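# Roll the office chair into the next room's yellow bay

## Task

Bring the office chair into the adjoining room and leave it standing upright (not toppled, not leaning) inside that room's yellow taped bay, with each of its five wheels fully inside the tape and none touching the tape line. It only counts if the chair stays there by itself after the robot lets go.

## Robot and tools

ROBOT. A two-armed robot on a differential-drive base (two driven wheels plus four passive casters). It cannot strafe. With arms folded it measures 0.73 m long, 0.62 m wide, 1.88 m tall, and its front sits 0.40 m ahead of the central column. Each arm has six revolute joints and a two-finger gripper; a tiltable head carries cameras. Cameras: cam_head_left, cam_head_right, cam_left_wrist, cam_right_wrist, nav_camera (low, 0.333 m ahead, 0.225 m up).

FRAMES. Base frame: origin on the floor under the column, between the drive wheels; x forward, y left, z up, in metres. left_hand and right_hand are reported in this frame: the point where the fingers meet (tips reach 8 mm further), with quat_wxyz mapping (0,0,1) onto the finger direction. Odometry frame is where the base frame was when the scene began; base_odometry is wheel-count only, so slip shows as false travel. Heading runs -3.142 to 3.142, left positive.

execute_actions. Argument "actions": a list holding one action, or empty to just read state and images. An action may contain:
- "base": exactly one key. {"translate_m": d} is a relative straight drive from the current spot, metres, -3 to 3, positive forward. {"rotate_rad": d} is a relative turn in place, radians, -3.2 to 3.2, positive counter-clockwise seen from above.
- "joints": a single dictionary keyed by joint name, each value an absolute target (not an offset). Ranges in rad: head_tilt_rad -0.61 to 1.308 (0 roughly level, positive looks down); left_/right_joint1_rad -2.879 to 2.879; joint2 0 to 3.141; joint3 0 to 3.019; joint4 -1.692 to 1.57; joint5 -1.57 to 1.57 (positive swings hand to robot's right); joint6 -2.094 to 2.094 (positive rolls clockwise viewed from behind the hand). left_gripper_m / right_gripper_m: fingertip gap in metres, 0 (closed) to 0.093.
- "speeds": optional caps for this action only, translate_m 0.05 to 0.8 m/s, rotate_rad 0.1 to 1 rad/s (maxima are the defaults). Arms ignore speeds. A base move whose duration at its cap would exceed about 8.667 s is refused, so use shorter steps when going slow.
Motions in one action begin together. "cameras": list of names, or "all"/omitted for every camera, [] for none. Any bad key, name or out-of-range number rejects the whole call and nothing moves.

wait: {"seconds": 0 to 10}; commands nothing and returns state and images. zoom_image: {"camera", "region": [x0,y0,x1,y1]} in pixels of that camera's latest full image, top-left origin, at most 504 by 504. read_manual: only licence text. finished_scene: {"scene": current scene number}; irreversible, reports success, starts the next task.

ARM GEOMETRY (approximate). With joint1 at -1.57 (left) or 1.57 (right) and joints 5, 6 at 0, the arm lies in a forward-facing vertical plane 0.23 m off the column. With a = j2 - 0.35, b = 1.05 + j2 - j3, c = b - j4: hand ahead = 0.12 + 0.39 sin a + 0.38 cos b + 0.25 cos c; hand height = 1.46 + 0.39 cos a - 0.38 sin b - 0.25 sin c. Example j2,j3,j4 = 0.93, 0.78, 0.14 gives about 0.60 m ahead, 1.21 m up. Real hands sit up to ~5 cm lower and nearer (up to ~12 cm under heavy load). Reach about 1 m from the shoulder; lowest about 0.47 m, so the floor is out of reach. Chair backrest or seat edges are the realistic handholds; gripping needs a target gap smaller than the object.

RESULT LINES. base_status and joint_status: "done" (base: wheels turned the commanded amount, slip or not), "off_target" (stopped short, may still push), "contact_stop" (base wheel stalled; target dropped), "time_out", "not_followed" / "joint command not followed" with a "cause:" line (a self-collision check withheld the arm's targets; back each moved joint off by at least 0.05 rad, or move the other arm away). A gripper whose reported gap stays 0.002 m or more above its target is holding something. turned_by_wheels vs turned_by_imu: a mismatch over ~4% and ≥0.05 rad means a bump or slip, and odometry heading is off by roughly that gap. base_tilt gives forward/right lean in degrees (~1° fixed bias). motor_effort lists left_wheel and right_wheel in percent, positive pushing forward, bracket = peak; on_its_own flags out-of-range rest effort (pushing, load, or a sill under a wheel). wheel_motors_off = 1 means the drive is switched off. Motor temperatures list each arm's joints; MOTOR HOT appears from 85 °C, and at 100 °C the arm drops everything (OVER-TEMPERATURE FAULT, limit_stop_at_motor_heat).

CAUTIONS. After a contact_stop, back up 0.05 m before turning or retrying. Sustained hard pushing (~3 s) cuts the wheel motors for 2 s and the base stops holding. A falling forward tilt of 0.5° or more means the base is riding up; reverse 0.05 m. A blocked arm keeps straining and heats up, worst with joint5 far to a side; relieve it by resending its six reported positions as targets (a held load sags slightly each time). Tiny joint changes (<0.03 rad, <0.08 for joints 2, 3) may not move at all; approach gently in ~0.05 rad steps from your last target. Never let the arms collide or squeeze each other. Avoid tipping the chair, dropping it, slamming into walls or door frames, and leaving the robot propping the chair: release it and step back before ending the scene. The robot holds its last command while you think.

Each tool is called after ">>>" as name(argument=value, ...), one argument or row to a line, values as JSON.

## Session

>>> execute_actions(
  actions=[
    {"joints":{"head_tilt_rad":0.5}},
  ],
)

Scene clock: 0.77 s.
Motor temperatures (°C, as the motors report them): left_arm=[24 24 22 23 24 24] | right_arm=[23 23 23 22 23 21]
base_odometry: x=+0.000 y=+0.000 heading=+0.000 (m, m, rad; odometry frame)
turned_by_wheels: +0.000 (rad since the last result)
turned_by_imu: +0.000 (rad since the last result)
base_tilt: forward=-0.6 right=+0.6 (deg)
base_status: not commanded
joint_positions: head_tilt_rad=+0.518 left_joint1_rad=-1.542 left_joint2_rad=+0.872 left_joint3_rad=+0.416 left_joint4_rad=-0.970 left_joint5_rad=+0.031 left_joint6_rad=+0.082 left_gripper_m=+0.094 right_joint1_rad=+1.557 right_joint2_rad=+0.898 right_joint3_rad=+0.401 right_joint4_rad=-0.951 right_joint5_rad=+0.011 right_joint6_rad=-0.028 right_gripper_m=+0.095
joint_status: all done
wheel_motors_off: 0
motor_effort: left_wheel=+5(3) right_wheel=+2(3) (%)
left_hand: x=+0.1501 y=+0.2252 z=+1.2557 quat_wxyz=(+0.435, -0.018, -0.900, +0.024) (m; base frame)
right_hand: x=+0.1395 y=-0.2304 z=+1.2541 quat_wxyz=(+0.446, +0.009, -0.895, +0.003) (m; base frame)
pictures: cam_head_left, cam_head_right, cam_left_wrist, cam_right_wrist, nav_camera
Images, in order (width x height): cam_head_left 672x504, cam_head_right 672x504, cam_left_wrist 504x504, cam_right_wrist 504x504, nav_camera 672x504.

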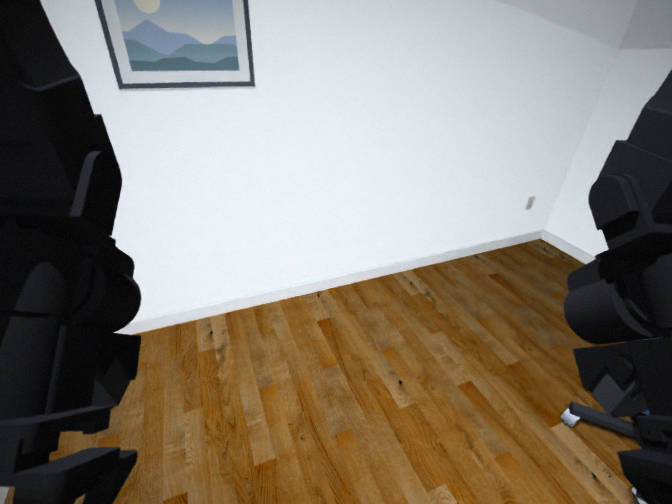

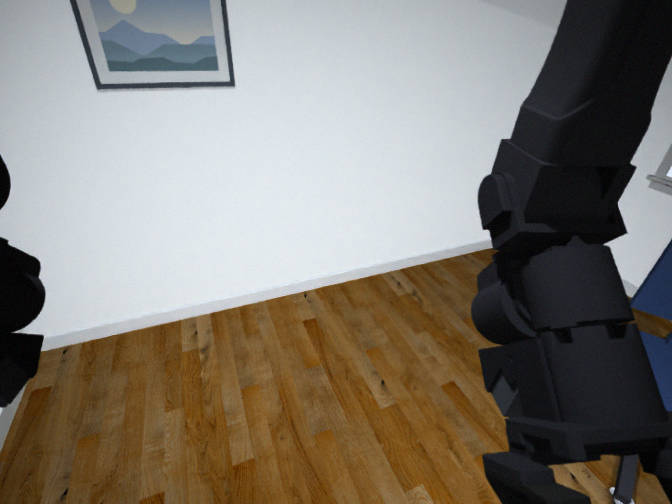

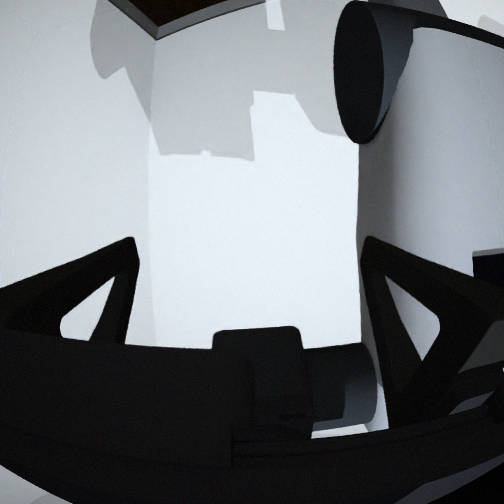

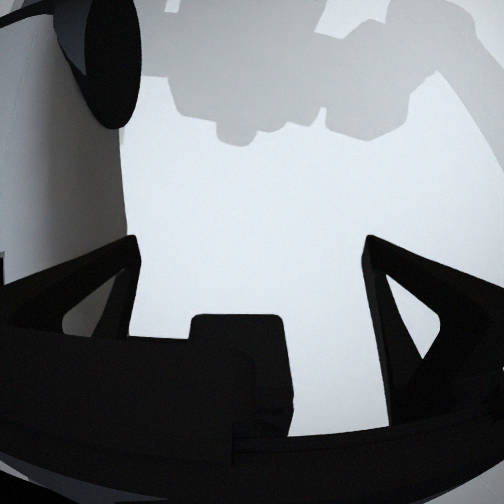

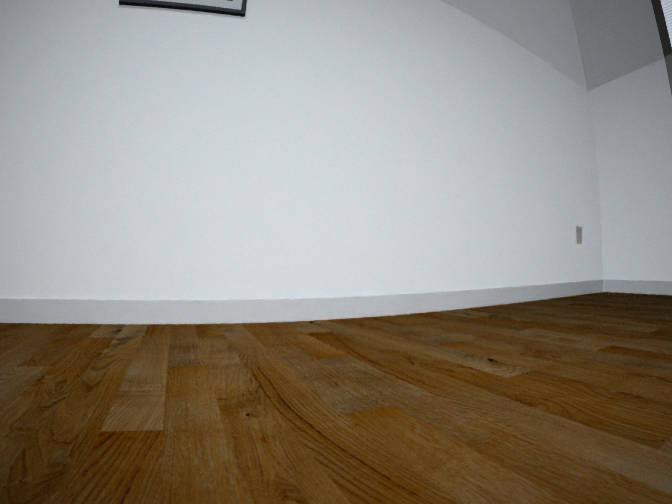

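>>> execute_actions(
  actions=[
    {"base":{"translate_m":1.1}},
  ],
  cameras=[],
)

>>> execute_actions(
  actions=[
    {"base":{"rotate_rad":-1.2},"joints":{"head_tilt_rad":0.95,"right_joint2_rad":2.3,"right_joint3_rad":1.0,"right_joint4_rad":0.5}},
  ],
  cameras=["cam_head_left","cam_head_right"],
)

Scene clock: 7.60 s.
Motor temperatures (°C, as the motors report them): left_arm=[24 24 22 23 24 24] | right_arm=[23 23 23 22 23 21]
base_odometry: x=+1.100 y=+0.000 heading=+0.000 (m, m, rad; odometry frame)
turned_by_wheels: +0.000 (rad since the last result)
turned_by_imu: +0.003 (rad since the last result)
base_tilt: forward=-0.5 right=+0.6 (deg)
base_status: done
joint_positions: head_tilt_rad=+0.518 left_joint1_rad=-1.542 left_joint2_rad=+0.872 left_joint3_rad=+0.418 left_joint4_rad=-0.970 left_joint5_rad=+0.031 left_joint6_rad=+0.082 left_gripper_m=+0.094 right_joint1_rad=+1.557 right_joint2_rad=+0.898 right_joint3_rad=+0.401 right_joint4_rad=-0.951 right_joint5_rad=+0.011 right_joint6_rad=-0.028 right_gripper_m=+0.095
joint_status: not commanded
wheel_motors_off: 0
motor_effort: left_wheel=+1(57) right_wheel=-1(42) (%)
left_hand: x=+0.1511 y=+0.2252 z=+1.2554 quat_wxyz=(+0.434, -0.018, -0.900, +0.024) (m; base frame)
right_hand: x=+0.1397 y=-0.2304 z=+1.2540 quat_wxyz=(+0.446, +0.009, -0.895, +0.003) (m; base frame)
pictures: none
No camera images: the call's "cameras" was empty. Leave "cameras" out to get every camera's image.

Scene clock: 10.17 s.
Motor temperatures (°C, as the motors report them): left_arm=[24 24 22 23 24 24] | right_arm=[23 23 24 22 23 21]
base_odometry: x=+1.100 y=+0.000 heading=-1.199 (m, m, rad; odometry frame)
turned_by_wheels: -1.199 (rad since the last result)
turned_by_imu: -1.196 (rad since the last result)
base_tilt: forward=-0.5 right=+0.6 (deg)
base_status: done
joint_positions: head_tilt_rad=+0.950 left_joint1_rad=-1.542 left_joint2_rad=+0.872 left_joint3_rad=+0.417 left_joint4_rad=-0.970 left_joint5_rad=+0.031 left_joint6_rad=+0.082 left_gripper_m=+0.094 right_joint1_rad=+1.556 right_joint2_rad=+2.305 right_joint3_rad=+1.028 right_joint4_rad=+0.491 right_joint5_rad=+0.011 right_joint6_rad=-0.028 right_gripper_m=+0.095
joint_status: all done
wheel_motors_off: 0
motor_effort: left_wheel=+2(39) right_wheel=-3(45) (%)
left_hand: x=+0.1507 y=+0.2252 z=+1.2555 quat_wxyz=(+0.434, -0.018, -0.900, +0.024) (m; base frame)
right_hand: x=+0.1542 y=-0.2366 z=+0.7949 quat_wxyz=(+0.132, +0.010, -0.991, +0.010) (m; base frame)
pictures: cam_head_left, cam_head_right
Images, in order (width x height): cam_head_left 672x504, cam_head_right 672x504.

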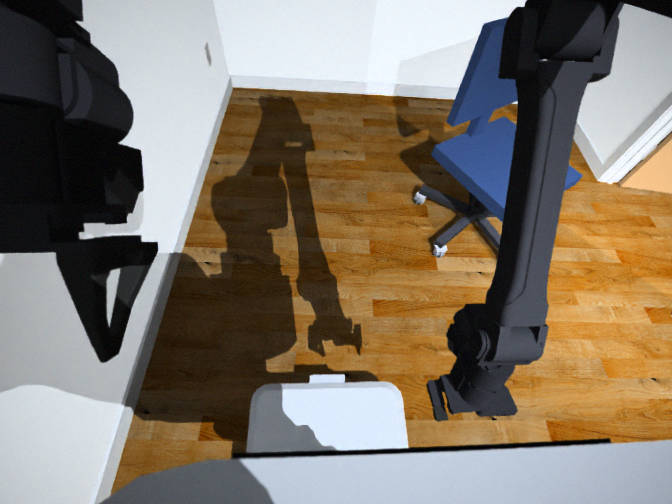

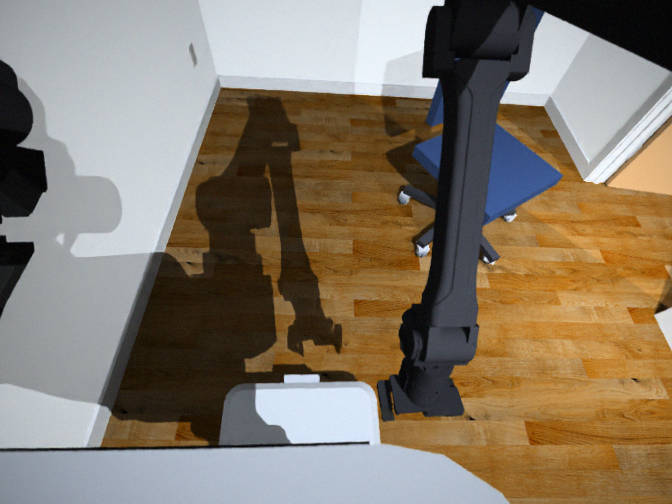

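>>> execute_actions(
  actions=[
    {"base":{"translate_m":1.12},"joints":{"left_joint2_rad":1.25,"left_joint3_rad":1.25,"left_joint4_rad":-0.5,"left_joint5_rad":0,"left_joint6_rad":-0.55}},
  ],
  cameras=[],
)

>>> execute_actions(
  actions=[
    {"base":{"rotate_rad":-1.65}},
  ],
  cameras=["cam_head_left","cam_left_wrist","nav_camera"],
)

Scene clock: 16.03 s.
Motor temperatures (°C, as the motors report them): left_arm=[24 24 22 23 24 24] | right_arm=[23 23 24 22 23 21]
base_odometry: x=+1.507 y=-1.043 heading=-1.200 (m, m, rad; odometry frame)
turned_by_wheels: -0.001 (rad since the last result)
turned_by_imu: +0.002 (rad since the last result)
base_tilt: forward=-0.5 right=+0.6 (deg)
base_status: done
joint_positions: head_tilt_rad=+0.951 left_joint1_rad=-1.542 left_joint2_rad=+1.250 left_joint3_rad=+1.238 left_joint4_rad=-0.505 left_joint5_rad=+0.002 left_joint6_rad=-0.543 left_gripper_m=+0.094 right_joint1_rad=+1.556 right_joint2_rad=+2.303 right_joint3_rad=+1.027 right_joint4_rad=+0.493 right_joint5_rad=+0.011 right_joint6_rad=-0.028 right_gripper_m=+0.095
joint_status: all done
wheel_motors_off: 0
motor_effort: left_wheel=+0(59) right_wheel=+1(48) (%)
left_hand: x=+0.6144 y=+0.2403 z=+1.1152 quat_wxyz=(-0.006, +0.275, -0.961, -0.010) (m; base frame)
right_hand: x=+0.1556 y=-0.2366 z=+0.7950 quat_wxyz=(+0.130, +0.010, -0.991, +0.010) (m; base frame)
pictures: none
No camera images: the call's "cameras" was empty. Leave "cameras" out to get every camera's image.

Scene clock: 19.20 s.
Motor temperatures (°C, as the motors report them): left_arm=[24 24 23 23 24 24] | right_arm=[23 23 25 22 23 21]
base_odometry: x=+1.507 y=-1.043 heading=-2.849 (m, m, rad; odometry frame)
turned_by_wheels: -1.649 (rad since the last result)
turned_by_imu: -1.646 (rad since the last result)
base_tilt: forward=-0.5 right=+0.6 (deg)
base_status: done
joint_positions: head_tilt_rad=+0.951 left_joint1_rad=-1.542 left_joint2_rad=+1.250 left_joint3_rad=+1.238 left_joint4_rad=-0.505 left_joint5_rad=+0.001 left_joint6_rad=-0.543 left_gripper_m=+0.094 right_joint1_rad=+1.556 right_joint2_rad=+2.303 right_joint3_rad=+1.027 right_joint4_rad=+0.493 right_joint5_rad=+0.011 right_joint6_rad=-0.028 right_gripper_m=+0.095
joint_status: not commanded
wheel_motors_off: 0
motor_effort: left_wheel=+5(44) right_wheel=-2(41) (%)
left_hand: x=+0.6144 y=+0.2405 z=+1.1152 quat_wxyz=(-0.006, +0.275, -0.961, -0.011) (m; base frame)
right_hand: x=+0.1556 y=-0.2366 z=+0.7950 quat_wxyz=(+0.130, +0.010, -0.991, +0.010) (m; base frame)
pictures: cam_head_left, cam_left_wrist, nav_camera
Images, in order (width x height): cam_head_left 672x504, cam_left_wrist 504x504, nav_camera 672x504.

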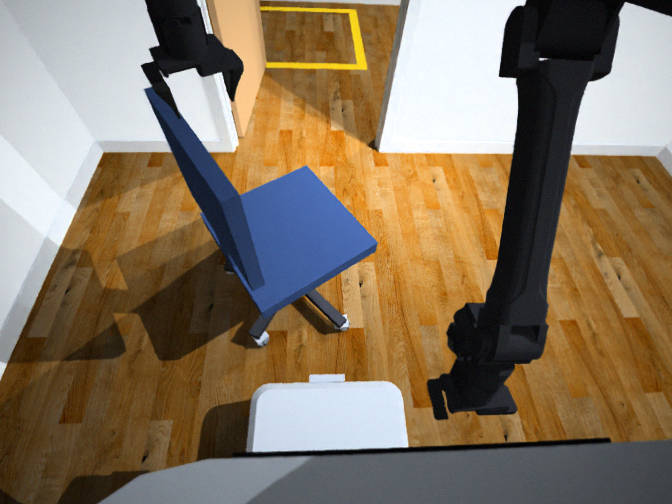

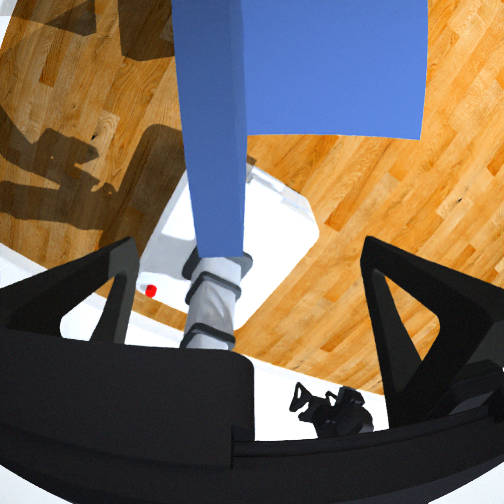

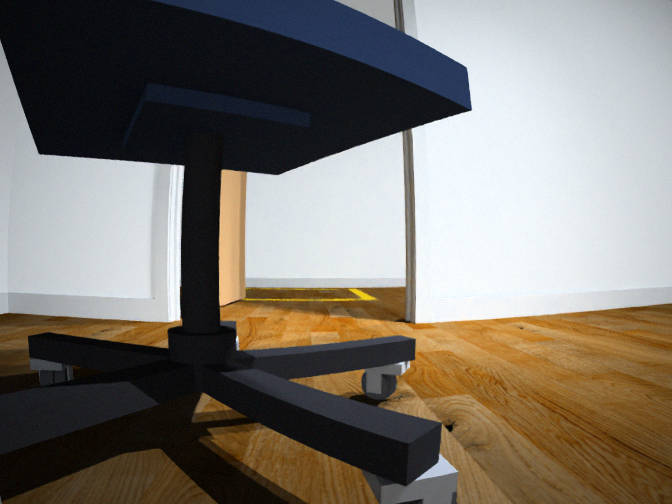

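>>> execute_actions(
  actions=[
    {"base":{"rotate_rad":0.11},"joints":{"left_joint2_rad":1.5,"left_joint3_rad":1.52,"left_joint6_rad":-0.48}},
  ],
  cameras=["cam_head_left","cam_left_wrist"],
)

Scene clock: 22.63 s.
Motor temperatures (°C, as the motors report them): left_arm=[24 25 23 23 24 24] | right_arm=[23 23 25 22 23 21]
base_odometry: x=+1.507 y=-1.043 heading=-2.740 (m, m, rad; odometry frame)
turned_by_wheels: +0.109 (rad since the last result)
turned_by_imu: +0.109 (rad since the last result)
base_tilt: forward=-0.5 right=+0.6 (deg)
base_status: done
joint_positions: head_tilt_rad=+0.951 left_joint1_rad=-1.542 left_joint2_rad=+1.510 left_joint3_rad=+1.497 left_joint4_rad=-0.505 left_joint5_rad=+0.001 left_joint6_rad=-0.485 left_gripper_m=+0.094 right_joint1_rad=+1.556 right_joint2_rad=+2.303 right_joint3_rad=+1.027 right_joint4_rad=+0.493 right_joint5_rad=+0.011 right_joint6_rad=-0.028 right_gripper_m=+0.095
joint_status: all done
wheel_motors_off: 0
motor_effort: left_wheel=-3(18) right_wheel=+4(19) (%)
left_hand: x=+0.6653 y=+0.2436 z=+1.0297 quat_wxyz=(-0.006, +0.247, -0.969, -0.011) (m; base frame)
right_hand: x=+0.1556 y=-0.2366 z=+0.7950 quat_wxyz=(+0.130, +0.010, -0.991, +0.010) (m; base frame)
pictures: cam_head_left, cam_left_wrist
Images, in order (width x height): cam_head_left 672x504, cam_left_wrist 504x504.

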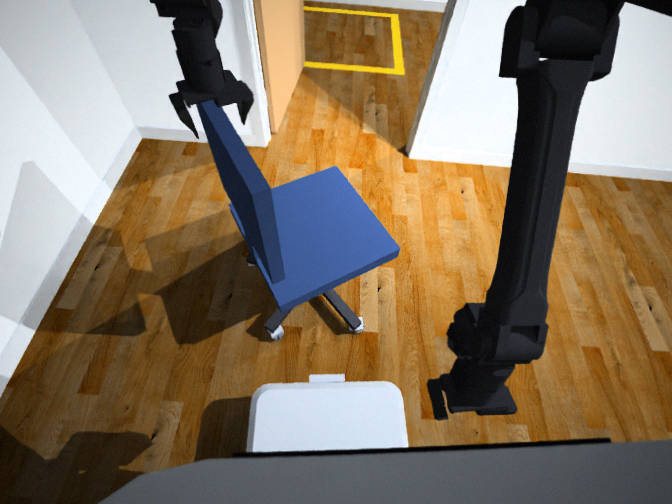

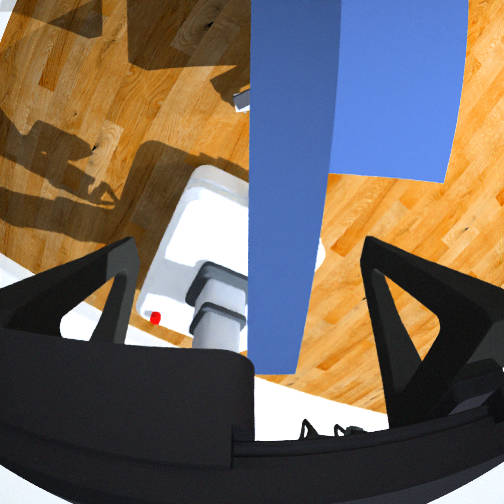

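>>> execute_actions(
  actions=[
    {"joints":{"left_joint1_rad":-1.58,"left_joint2_rad":1.7,"left_joint3_rad":1.64,"left_joint4_rad":-0.42}},
  ],
  cameras=["cam_left_wrist"],
)

>>> execute_actions(
  actions=[
    {"joints":{"left_gripper_m":0.01}},
  ],
  cameras=[],
)

>>> execute_actions(
  actions=[
    {"base":{"rotate_rad":-0.06},"speeds":{"rotate_rad":0.2}},
  ],
  cameras=[],
)

>>> execute_actions(
  actions=[
    {"base":{"translate_m":0.5},"speeds":{"translate_m":0.3},"joints":{"left_joint6_rad":-0.2}},
  ],
  cameras=["cam_head_left","nav_camera"],
)

Scene clock: 26.67 s.
Motor temperatures (°C, as the motors report them): left_arm=[24 25 23 23 24 24] | right_arm=[23 24 25 22 23 21]
base_odometry: x=+1.507 y=-1.043 heading=-2.740 (m, m, rad; odometry frame)
turned_by_wheels: +0.000 (rad since the last result)
turned_by_imu: -0.001 (rad since the last result)
base_tilt: forward=-0.5 right=+0.6 (deg)
base_status: not commanded
joint_positions: head_tilt_rad=+0.951 left_joint1_rad=-1.574 left_joint2_rad=+1.710 left_joint3_rad=+1.624 left_joint4_rad=-0.421 left_joint5_rad=+0.001 left_joint6_rad=-0.485 left_gripper_m=+0.094 right_joint1_rad=+1.556 right_joint2_rad=+2.303 right_joint3_rad=+1.027 right_joint4_rad=+0.493 right_joint5_rad=+0.011 right_joint6_rad=-0.028 right_gripper_m=+0.095
joint_status: all done
wheel_motors_off: 0
motor_effort: left_wheel=-5(8) right_wheel=+6(6) (%)
left_hand: x=+0.6663 y=+0.2222 z=+0.9434 quat_wxyz=(-0.008, +0.239, -0.971, +0.004) (m; base frame)
right_hand: x=+0.1556 y=-0.2366 z=+0.7950 quat_wxyz=(+0.130, +0.010, -0.991, +0.010) (m; base frame)
pictures: cam_left_wrist
Images, in order (width x height): cam_left_wrist 504x504.

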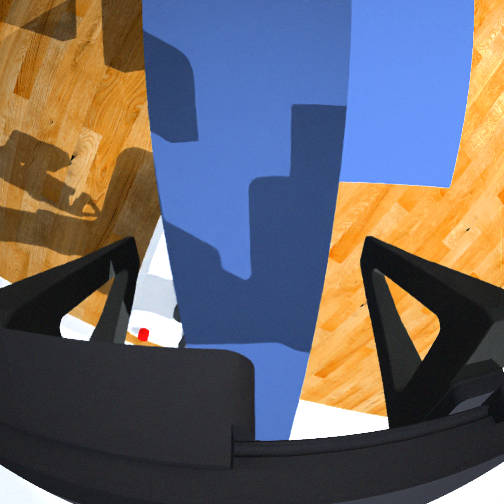

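Scene clock: 27.37 s.
Motor temperatures (°C, as the motors report them): left_arm=[24 25 23 23 24 24] | right_arm=[23 24 25 22 23 21]
base_odometry: x=+1.507 y=-1.043 heading=-2.740 (m, m, rad; odometry frame)
turned_by_wheels: +0.000 (rad since the last result)
turned_by_imu: +0.000 (rad since the last result)
base_tilt: forward=-0.5 right=+0.6 (deg)
base_status: not commanded
joint_positions: head_tilt_rad=+0.951 left_joint1_rad=-1.574 left_joint2_rad=+1.710 left_joint3_rad=+1.624 left_joint4_rad=-0.421 left_joint5_rad=-0.004 left_joint6_rad=-0.487 left_gripper_m=+0.039 right_joint1_rad=+1.556 right_joint2_rad=+2.303 right_joint3_rad=+1.027 right_joint4_rad=+0.493 right_joint5_rad=+0.011 right_joint6_rad=-0.028 right_gripper_m=+0.095
joint_status: left_gripper_m off_target (ended at +0.039, target +0.010)
wheel_motors_off: 0
motor_effort: left_wheel=-5(6) right_wheel=+6(7) (%)
left_hand: x=+0.6662 y=+0.2230 z=+0.9434 quat_wxyz=(-0.008, +0.241, -0.971, +0.001) (m; base frame)
right_hand: x=+0.1556 y=-0.2366 z=+0.7950 quat_wxyz=(+0.130, +0.010, -0.991, +0.010) (m; base frame)
pictures: none
No camera images: the call's "cameras" was empty. Leave "cameras" out to get every camera's image.

Scene clock: 28.90 s.
Motor temperatures (°C, as the motors report them): left_arm=[24 25 23 23 24 24] | right_arm=[23 24 25 22 23 21]
base_odometry: x=+1.507 y=-1.043 heading=-2.795 (m, m, rad; odometry frame)
turned_by_wheels: -0.056 (rad since the last result)
turned_by_imu: -0.056 (rad since the last result)
base_tilt: forward=-0.5 right=+0.6 (deg)
base_status: done
joint_positions: head_tilt_rad=+0.951 left_joint1_rad=-1.524 left_joint2_rad=+1.707 left_joint3_rad=+1.606 left_joint4_rad=-0.433 left_joint5_rad=+0.006 left_joint6_rad=-0.512 left_gripper_m=+0.039 right_joint1_rad=+1.556 right_joint2_rad=+2.303 right_joint3_rad=+1.027 right_joint4_rad=+0.493 right_joint5_rad=+0.011 right_joint6_rad=-0.028 right_gripper_m=+0.095
joint_status: not commanded
wheel_motors_off: 0
motor_effort: left_wheel=+11(29) right_wheel=-7(25) (%)
left_hand: x=+0.6536 y=+0.2578 z=+0.9427 quat_wxyz=(+0.001, +0.264, -0.964, -0.018) (m; base frame)
right_hand: x=+0.1556 y=-0.2366 z=+0.7950 quat_wxyz=(+0.130, +0.010, -0.991, +0.010) (m; base frame)
pictures: none
No camera images: the call's "cameras" was empty. Leave "cameras" out to get every camera's image.

Scene clock: 31.70 s.
Motor temperatures (°C, as the motors report them): left_arm=[24 26 24 23 24 26] | right_arm=[23 24 26 22 23 21]
base_odometry: x=+1.037 y=-1.213 heading=-2.796 (m, m, rad; odometry frame)
turned_by_wheels: -0.001 (rad since the last result)
turned_by_imu: +0.000 (rad since the last result)
base_tilt: forward=-0.5 right=+0.6 (deg)
base_status: done
joint_positions: head_tilt_rad=+0.952 left_joint1_rad=-1.645 left_joint2_rad=+1.704 left_joint3_rad=+1.544 left_joint4_rad=-0.511 left_joint5_rad=-0.049 left_joint6_rad=+0.078 left_gripper_m=+0.045 right_joint1_rad=+1.556 right_joint2_rad=+2.300 right_joint3_rad=+1.024 right_joint4_rad=+0.495 right_joint5_rad=+0.011 right_joint6_rad=-0.028 right_gripper_m=+0.095
joint_status: left_joint6_rad off_target (ended at +0.078, target -0.200)
wheel_motors_off: 0
motor_effort: left_wheel=+3(67) right_wheel=+3(62) (%)
left_hand: x=+0.5989 y=+0.1802 z=+0.9388 quat_wxyz=(+0.073, -0.062, -0.995, +0.009) (m; base frame)
right_hand: x=+0.1570 y=-0.2366 z=+0.7960 quat_wxyz=(+0.129, +0.010, -0.992, +0.010) (m; base frame)
pictures: cam_head_left, nav_camera
Images, in order (width x height): cam_head_left 672x504, nav_camera 672x504.

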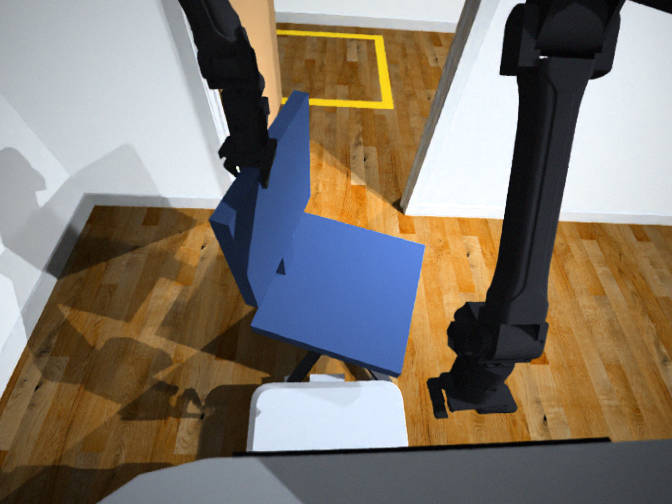

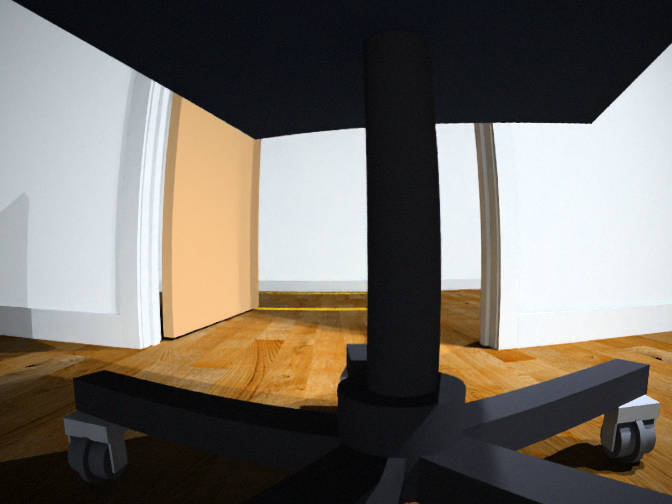

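>>> execute_actions(
  actions=[
    {"base":{"translate_m":0.22},"speeds":{"translate_m":0.15},"joints":{"left_joint1_rad":-1.5,"left_joint2_rad":1.62,"left_joint3_rad":1.29,"left_joint4_rad":-0.17,"left_joint5_rad":0.05,"left_joint6_rad":0}},
  ],
  cameras=["cam_head_left","nav_camera"],
)

Scene clock: 36.67 s.
Motor temperatures (°C, as the motors report them): left_arm=[24 26 24 23 25 27] | right_arm=[23 24 26 22 23 21]
base_odometry: x=+0.830 y=-1.287 heading=-2.797 (m, m, rad; odometry frame)
turned_by_wheels: -0.001 (rad since the last result)
turned_by_imu: -0.002 (rad since the last result)
base_tilt: forward=-0.5 right=+0.6 (deg)
base_status: done
joint_positions: head_tilt_rad=+0.952 left_joint1_rad=-1.628 left_joint2_rad=+1.647 left_joint3_rad=+1.285 left_joint4_rad=-0.178 left_joint5_rad=+0.065 left_joint6_rad=+0.049 left_gripper_m=+0.044 right_joint1_rad=+1.556 right_joint2_rad=+2.299 right_joint3_rad=+1.023 right_joint4_rad=+0.495 right_joint5_rad=+0.011 right_joint6_rad=-0.028 right_gripper_m=+0.095
joint_status: left_joint1_rad time_out (moved +0.018 of +0.145); left_joint6_rad time_out (moved -0.029 of -0.078); the others done
wheel_motors_off: 0
on_its_own: left_joint1_rad reads -1.628 and still pushes toward -1.500 since a time_out; left_joint6_rad reads +0.049 and still pushes toward +0.000 since a time_out
motor_effort: left_wheel=+1(56) right_wheel=+2(39) (%)
left_hand: x=+0.5514 y=+0.1744 z=+0.9378 quat_wxyz=(+0.007, -0.039, -0.998, +0.057) (m; base frame)
right_hand: x=+0.1574 y=-0.2366 z=+0.7962 quat_wxyz=(+0.128, +0.010, -0.992, +0.010) (m; base frame)
pictures: cam_head_left, nav_camera
Images, in order (width x height): cam_head_left 672x504, nav_camera 672x504.

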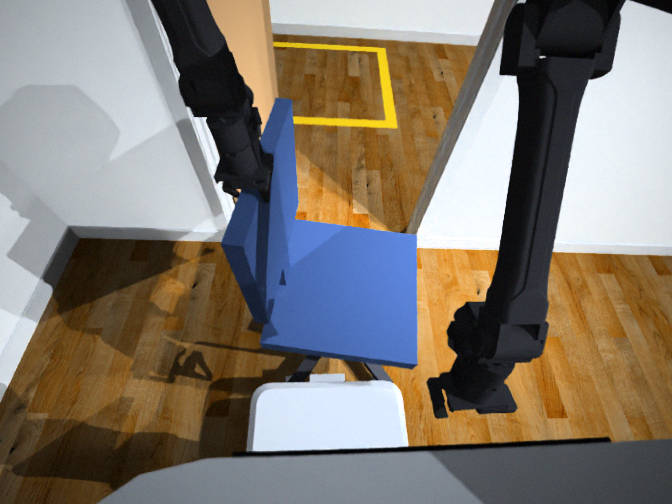

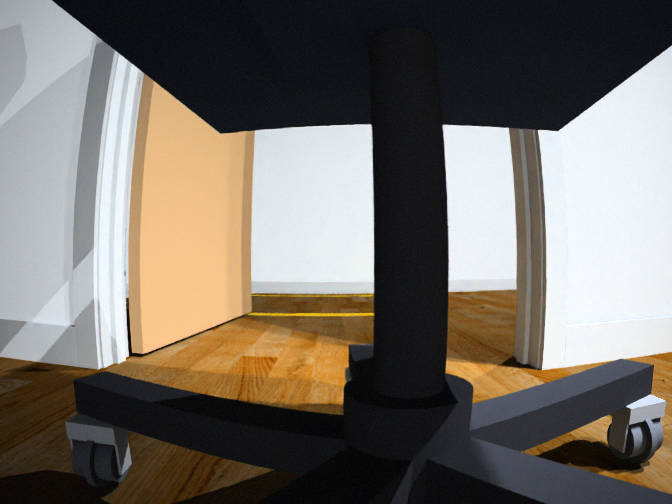

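>>> execute_actions(
  actions=[
    {"base":{"translate_m":0.5},"speeds":{"translate_m":0.15},"joints":{"left_joint1_rad":-1.56}},
  ],
  cameras=["cam_head_left","nav_camera"],
)

Scene clock: 42.70 s.
Motor temperatures (°C, as the motors report them): left_arm=[24 26 24 23 25 26] | right_arm=[23 24 26 22 23 21]
base_odometry: x=+0.359 y=-1.456 heading=-2.798 (m, m, rad; odometry frame)
turned_by_wheels: -0.001 (rad since the last result)
turned_by_imu: -0.001 (rad since the last result)
base_tilt: forward=-0.5 right=+0.6 (deg)
base_status: done
joint_positions: head_tilt_rad=+0.952 left_joint1_rad=-1.631 left_joint2_rad=+1.647 left_joint3_rad=+1.285 left_joint4_rad=-0.178 left_joint5_rad=+0.057 left_joint6_rad=+0.048 left_gripper_m=+0.043 right_joint1_rad=+1.556 right_joint2_rad=+2.298 right_joint3_rad=+1.023 right_joint4_rad=+0.495 right_joint5_rad=+0.011 right_joint6_rad=-0.028 right_gripper_m=+0.095
joint_status: left_joint1_rad time_out (moved -0.003 of +0.068)
wheel_motors_off: 0
on_its_own: left_joint1_rad reads -1.631 and still pushes toward -1.560 since a time_out; left_joint6_rad reads +0.048 and still pushes toward +0.000 since a time_out
motor_effort: left_wheel=+2(60) right_wheel=+3(48) (%)
left_hand: x=+0.5509 y=+0.1733 z=+0.9378 quat_wxyz=(+0.007, -0.039, -0.998, +0.055) (m; base frame)
right_hand: x=+0.1576 y=-0.2366 z=+0.7962 quat_wxyz=(+0.128, +0.010, -0.992, +0.010) (m; base frame)
pictures: cam_head_left, nav_camera
Images, in order (width x height): cam_head_left 672x504, nav_camera 672x504.

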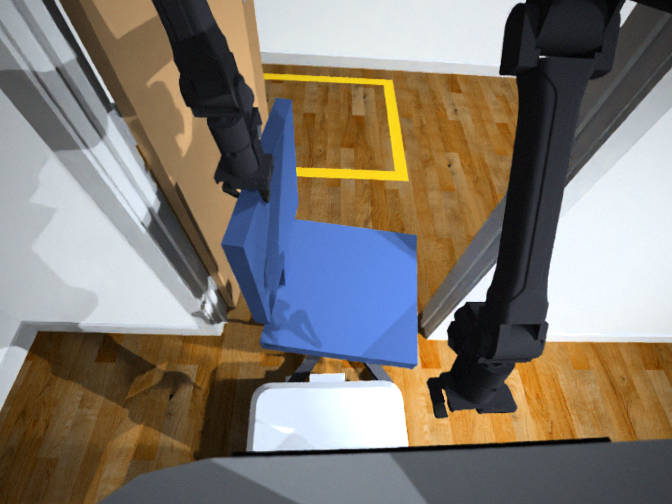

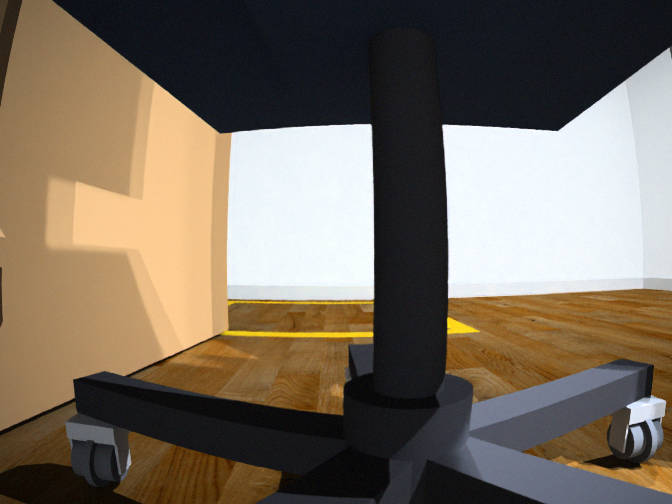

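>>> execute_actions(
  actions=[
    {"base":{"translate_m":0.9},"speeds":{"translate_m":0.25},"joints":{"head_tilt_rad":1.1}},
  ],
  cameras=["cam_head_left","cam_head_right","nav_camera"],
)

Scene clock: 49.13 s.
Motor temperatures (°C, as the motors report them): left_arm=[24 26 23 23 24 26] | right_arm=[23 24 26 22 23 21]
base_odometry: x=-0.488 y=-1.760 heading=-2.798 (m, m, rad; odometry frame)
turned_by_wheels: -0.001 (rad since the last result)
turned_by_imu: +0.000 (rad since the last result)
base_tilt: forward=-0.5 right=+0.5 (deg)
base_status: done
joint_positions: head_tilt_rad=+1.099 left_joint1_rad=-1.631 left_joint2_rad=+1.647 left_joint3_rad=+1.285 left_joint4_rad=-0.177 left_joint5_rad=+0.057 left_joint6_rad=+0.048 left_gripper_m=+0.043 right_joint1_rad=+1.556 right_joint2_rad=+2.298 right_joint3_rad=+1.023 right_joint4_rad=+0.495 right_joint5_rad=+0.011 right_joint6_rad=-0.028 right_gripper_m=+0.095
joint_status: all done
wheel_motors_off: 0
on_its_own: left_joint1_rad reads -1.631 and still pushes toward -1.560 since a time_out; left_joint6_rad reads +0.048 and still pushes toward +0.000 since a time_out
motor_effort: left_wheel=+1(60) right_wheel=+1(50) (%)
left_hand: x=+0.5510 y=+0.1734 z=+0.9378 quat_wxyz=(+0.007, -0.039, -0.998, +0.055) (m; base frame)
right_hand: x=+0.1576 y=-0.2366 z=+0.7962 quat_wxyz=(+0.128, +0.010, -0.992, +0.010) (m; base frame)
pictures: cam_head_left, cam_head_right, nav_camera
Images, in order (width x height): cam_head_left 672x504, cam_head_right 672x504, nav_camera 672x504.

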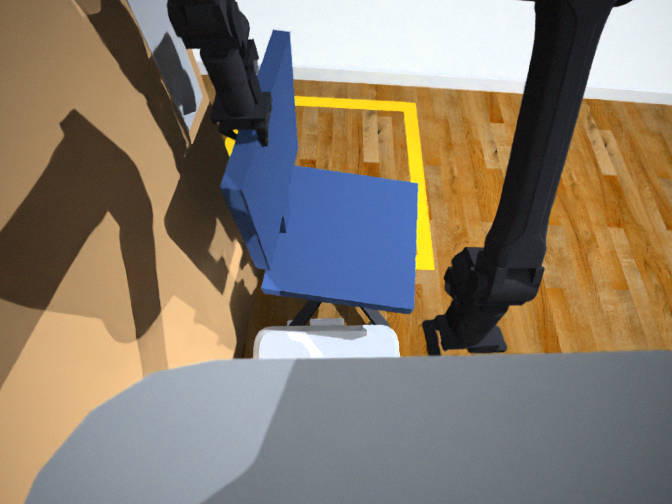

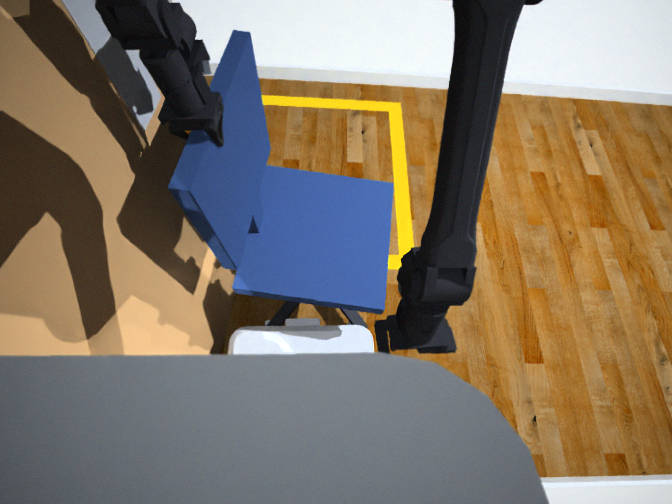

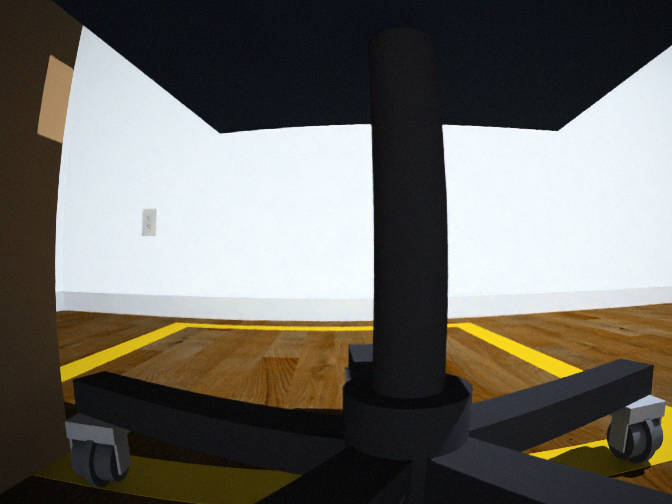

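>>> execute_actions(
  actions=[
    {"base":{"translate_m":0.5},"speeds":{"translate_m":0.15},"joints":{"left_joint1_rad":-1.63}},
  ],
  cameras=["nav_camera"],
)

>>> execute_actions(
  actions=[
    {"joints":{"left_gripper_m":0.093,"left_joint6_rad":0.15}},
  ],
  cameras=[],
)

>>> execute_actions(
  actions=[
    {"base":{"translate_m":-0.3},"speeds":{"translate_m":0.15},"joints":{"left_joint2_rad":1.35,"left_joint3_rad":1.15}},
  ],
  cameras=["cam_head_left","nav_camera"],
)

Scene clock: 56.77 s.
Motor temperatures (°C, as the motors report them): left_arm=[24 27 23 23 24 26] | right_arm=[23 24 26 22 23 21]
base_odometry: x=-0.959 y=-1.928 heading=-2.799 (m, m, rad; odometry frame)
turned_by_wheels: -0.001 (rad since the last result)
turned_by_imu: -0.001 (rad since the last result)
base_tilt: forward=-0.5 right=+0.6 (deg)
base_status: done
joint_positions: head_tilt_rad=+1.100 left_joint1_rad=-1.641 left_joint2_rad=+1.646 left_joint3_rad=+1.278 left_joint4_rad=-0.177 left_joint5_rad=+0.036 left_joint6_rad=+0.049 left_gripper_m=+0.042 right_joint1_rad=+1.556 right_joint2_rad=+2.298 right_joint3_rad=+1.023 right_joint4_rad=+0.495 right_joint5_rad=+0.011 right_joint6_rad=-0.028 right_gripper_m=+0.095
joint_status: all done
wheel_motors_off: 0
on_its_own: left_joint6_rad reads +0.049 and still pushes toward +0.000 since a time_out
motor_effort: left_wheel=-1(58) right_wheel=+2(50) (%)
left_hand: x=+0.5479 y=+0.1705 z=+0.9381 quat_wxyz=(+0.009, -0.042, -0.998, +0.048) (m; base frame)
right_hand: x=+0.1579 y=-0.2366 z=+0.7962 quat_wxyz=(+0.128, +0.010, -0.992, +0.010) (m; base frame)
pictures: nav_camera
Images, in order (width x height): nav_camera 672x504.

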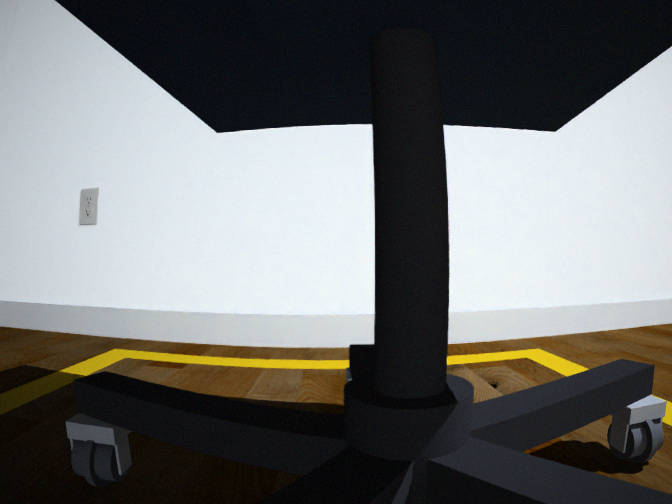

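Scene clock: 57.50 s.
Motor temperatures (°C, as the motors report them): left_arm=[24 27 23 23 24 26] | right_arm=[23 24 26 22 23 21]
base_odometry: x=-0.959 y=-1.928 heading=-2.799 (m, m, rad; odometry frame)
turned_by_wheels: +0.000 (rad since the last result)
turned_by_imu: +0.000 (rad since the last result)
base_tilt: forward=-0.4 right=+0.6 (deg)
base_status: not commanded
joint_positions: head_tilt_rad=+1.100 left_joint1_rad=-1.640 left_joint2_rad=+1.636 left_joint3_rad=+1.278 left_joint4_rad=-0.177 left_joint5_rad=+0.048 left_joint6_rad=+0.148 left_gripper_m=+0.093 right_joint1_rad=+1.556 right_joint2_rad=+2.298 right_joint3_rad=+1.023 right_joint4_rad=+0.495 right_joint5_rad=+0.011 right_joint6_rad=-0.028 right_gripper_m=+0.095
joint_status: all done
wheel_motors_off: 0
motor_effort: left_wheel=+1(2) right_wheel=+3(2) (%)
left_hand: x=+0.5530 y=+0.1692 z=+0.9425 quat_wxyz=(+0.002, -0.091, -0.994, +0.054) (m; base frame)
right_hand: x=+0.1579 y=-0.2366 z=+0.7962 quat_wxyz=(+0.128, +0.010, -0.992, +0.010) (m; base frame)
pictures: none
No camera images: the call's "cameras" was empty. Leave "cameras" out to get every camera's image.

Scene clock: 60.63 s.
Motor temperatures (°C, as the motors report them): left_arm=[24 26 23 23 24 26] | right_arm=[23 24 26 22 23 21]
base_odometry: x=-0.676 y=-1.827 heading=-2.800 (m, m, rad; odometry frame)
turned_by_wheels: -0.001 (rad since the last result)
turned_by_imu: -0.003 (rad since the last result)
base_tilt: forward=-0.5 right=+0.6 (deg)
base_status: done
joint_positions: head_tilt_rad=+1.100 left_joint1_rad=-1.640 left_joint2_rad=+1.337 left_joint3_rad=+1.143 left_joint4_rad=-0.176 left_joint5_rad=+0.048 left_joint6_rad=+0.148 left_gripper_m=+0.093 right_joint1_rad=+1.556 right_joint2_rad=+2.298 right_joint3_rad=+1.023 right_joint4_rad=+0.495 right_joint5_rad=+0.011 right_joint6_rad=-0.028 right_gripper_m=+0.095
joint_status: all done
wheel_motors_off: 0
motor_effort: left_wheel=-6(39) right_wheel=-3(27) (%)
left_hand: x=+0.6062 y=+0.1746 z=+1.0646 quat_wxyz=(-0.080, -0.090, -0.991, +0.049) (m; base frame)
right_hand: x=+0.1575 y=-0.2366 z=+0.7964 quat_wxyz=(+0.128, +0.010, -0.992, +0.010) (m; base frame)
pictures: cam_head_left, nav_camera
Images, in order (width x height): cam_head_left 672x504, nav_camera 672x504.

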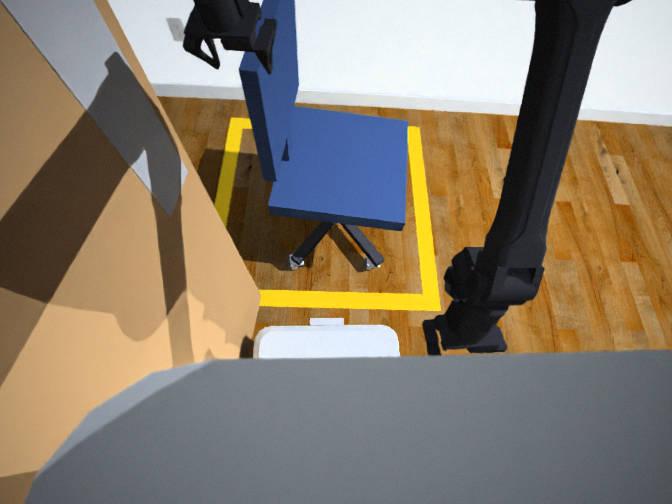

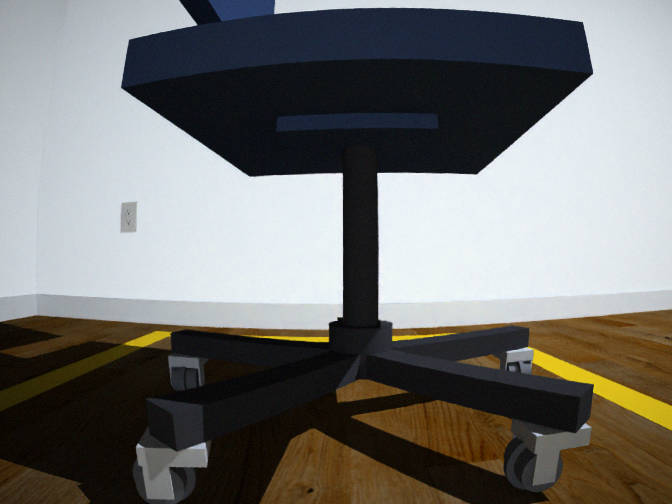

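>>> finished_scene(
  scene=2,
)

The scene is finished: the task was done.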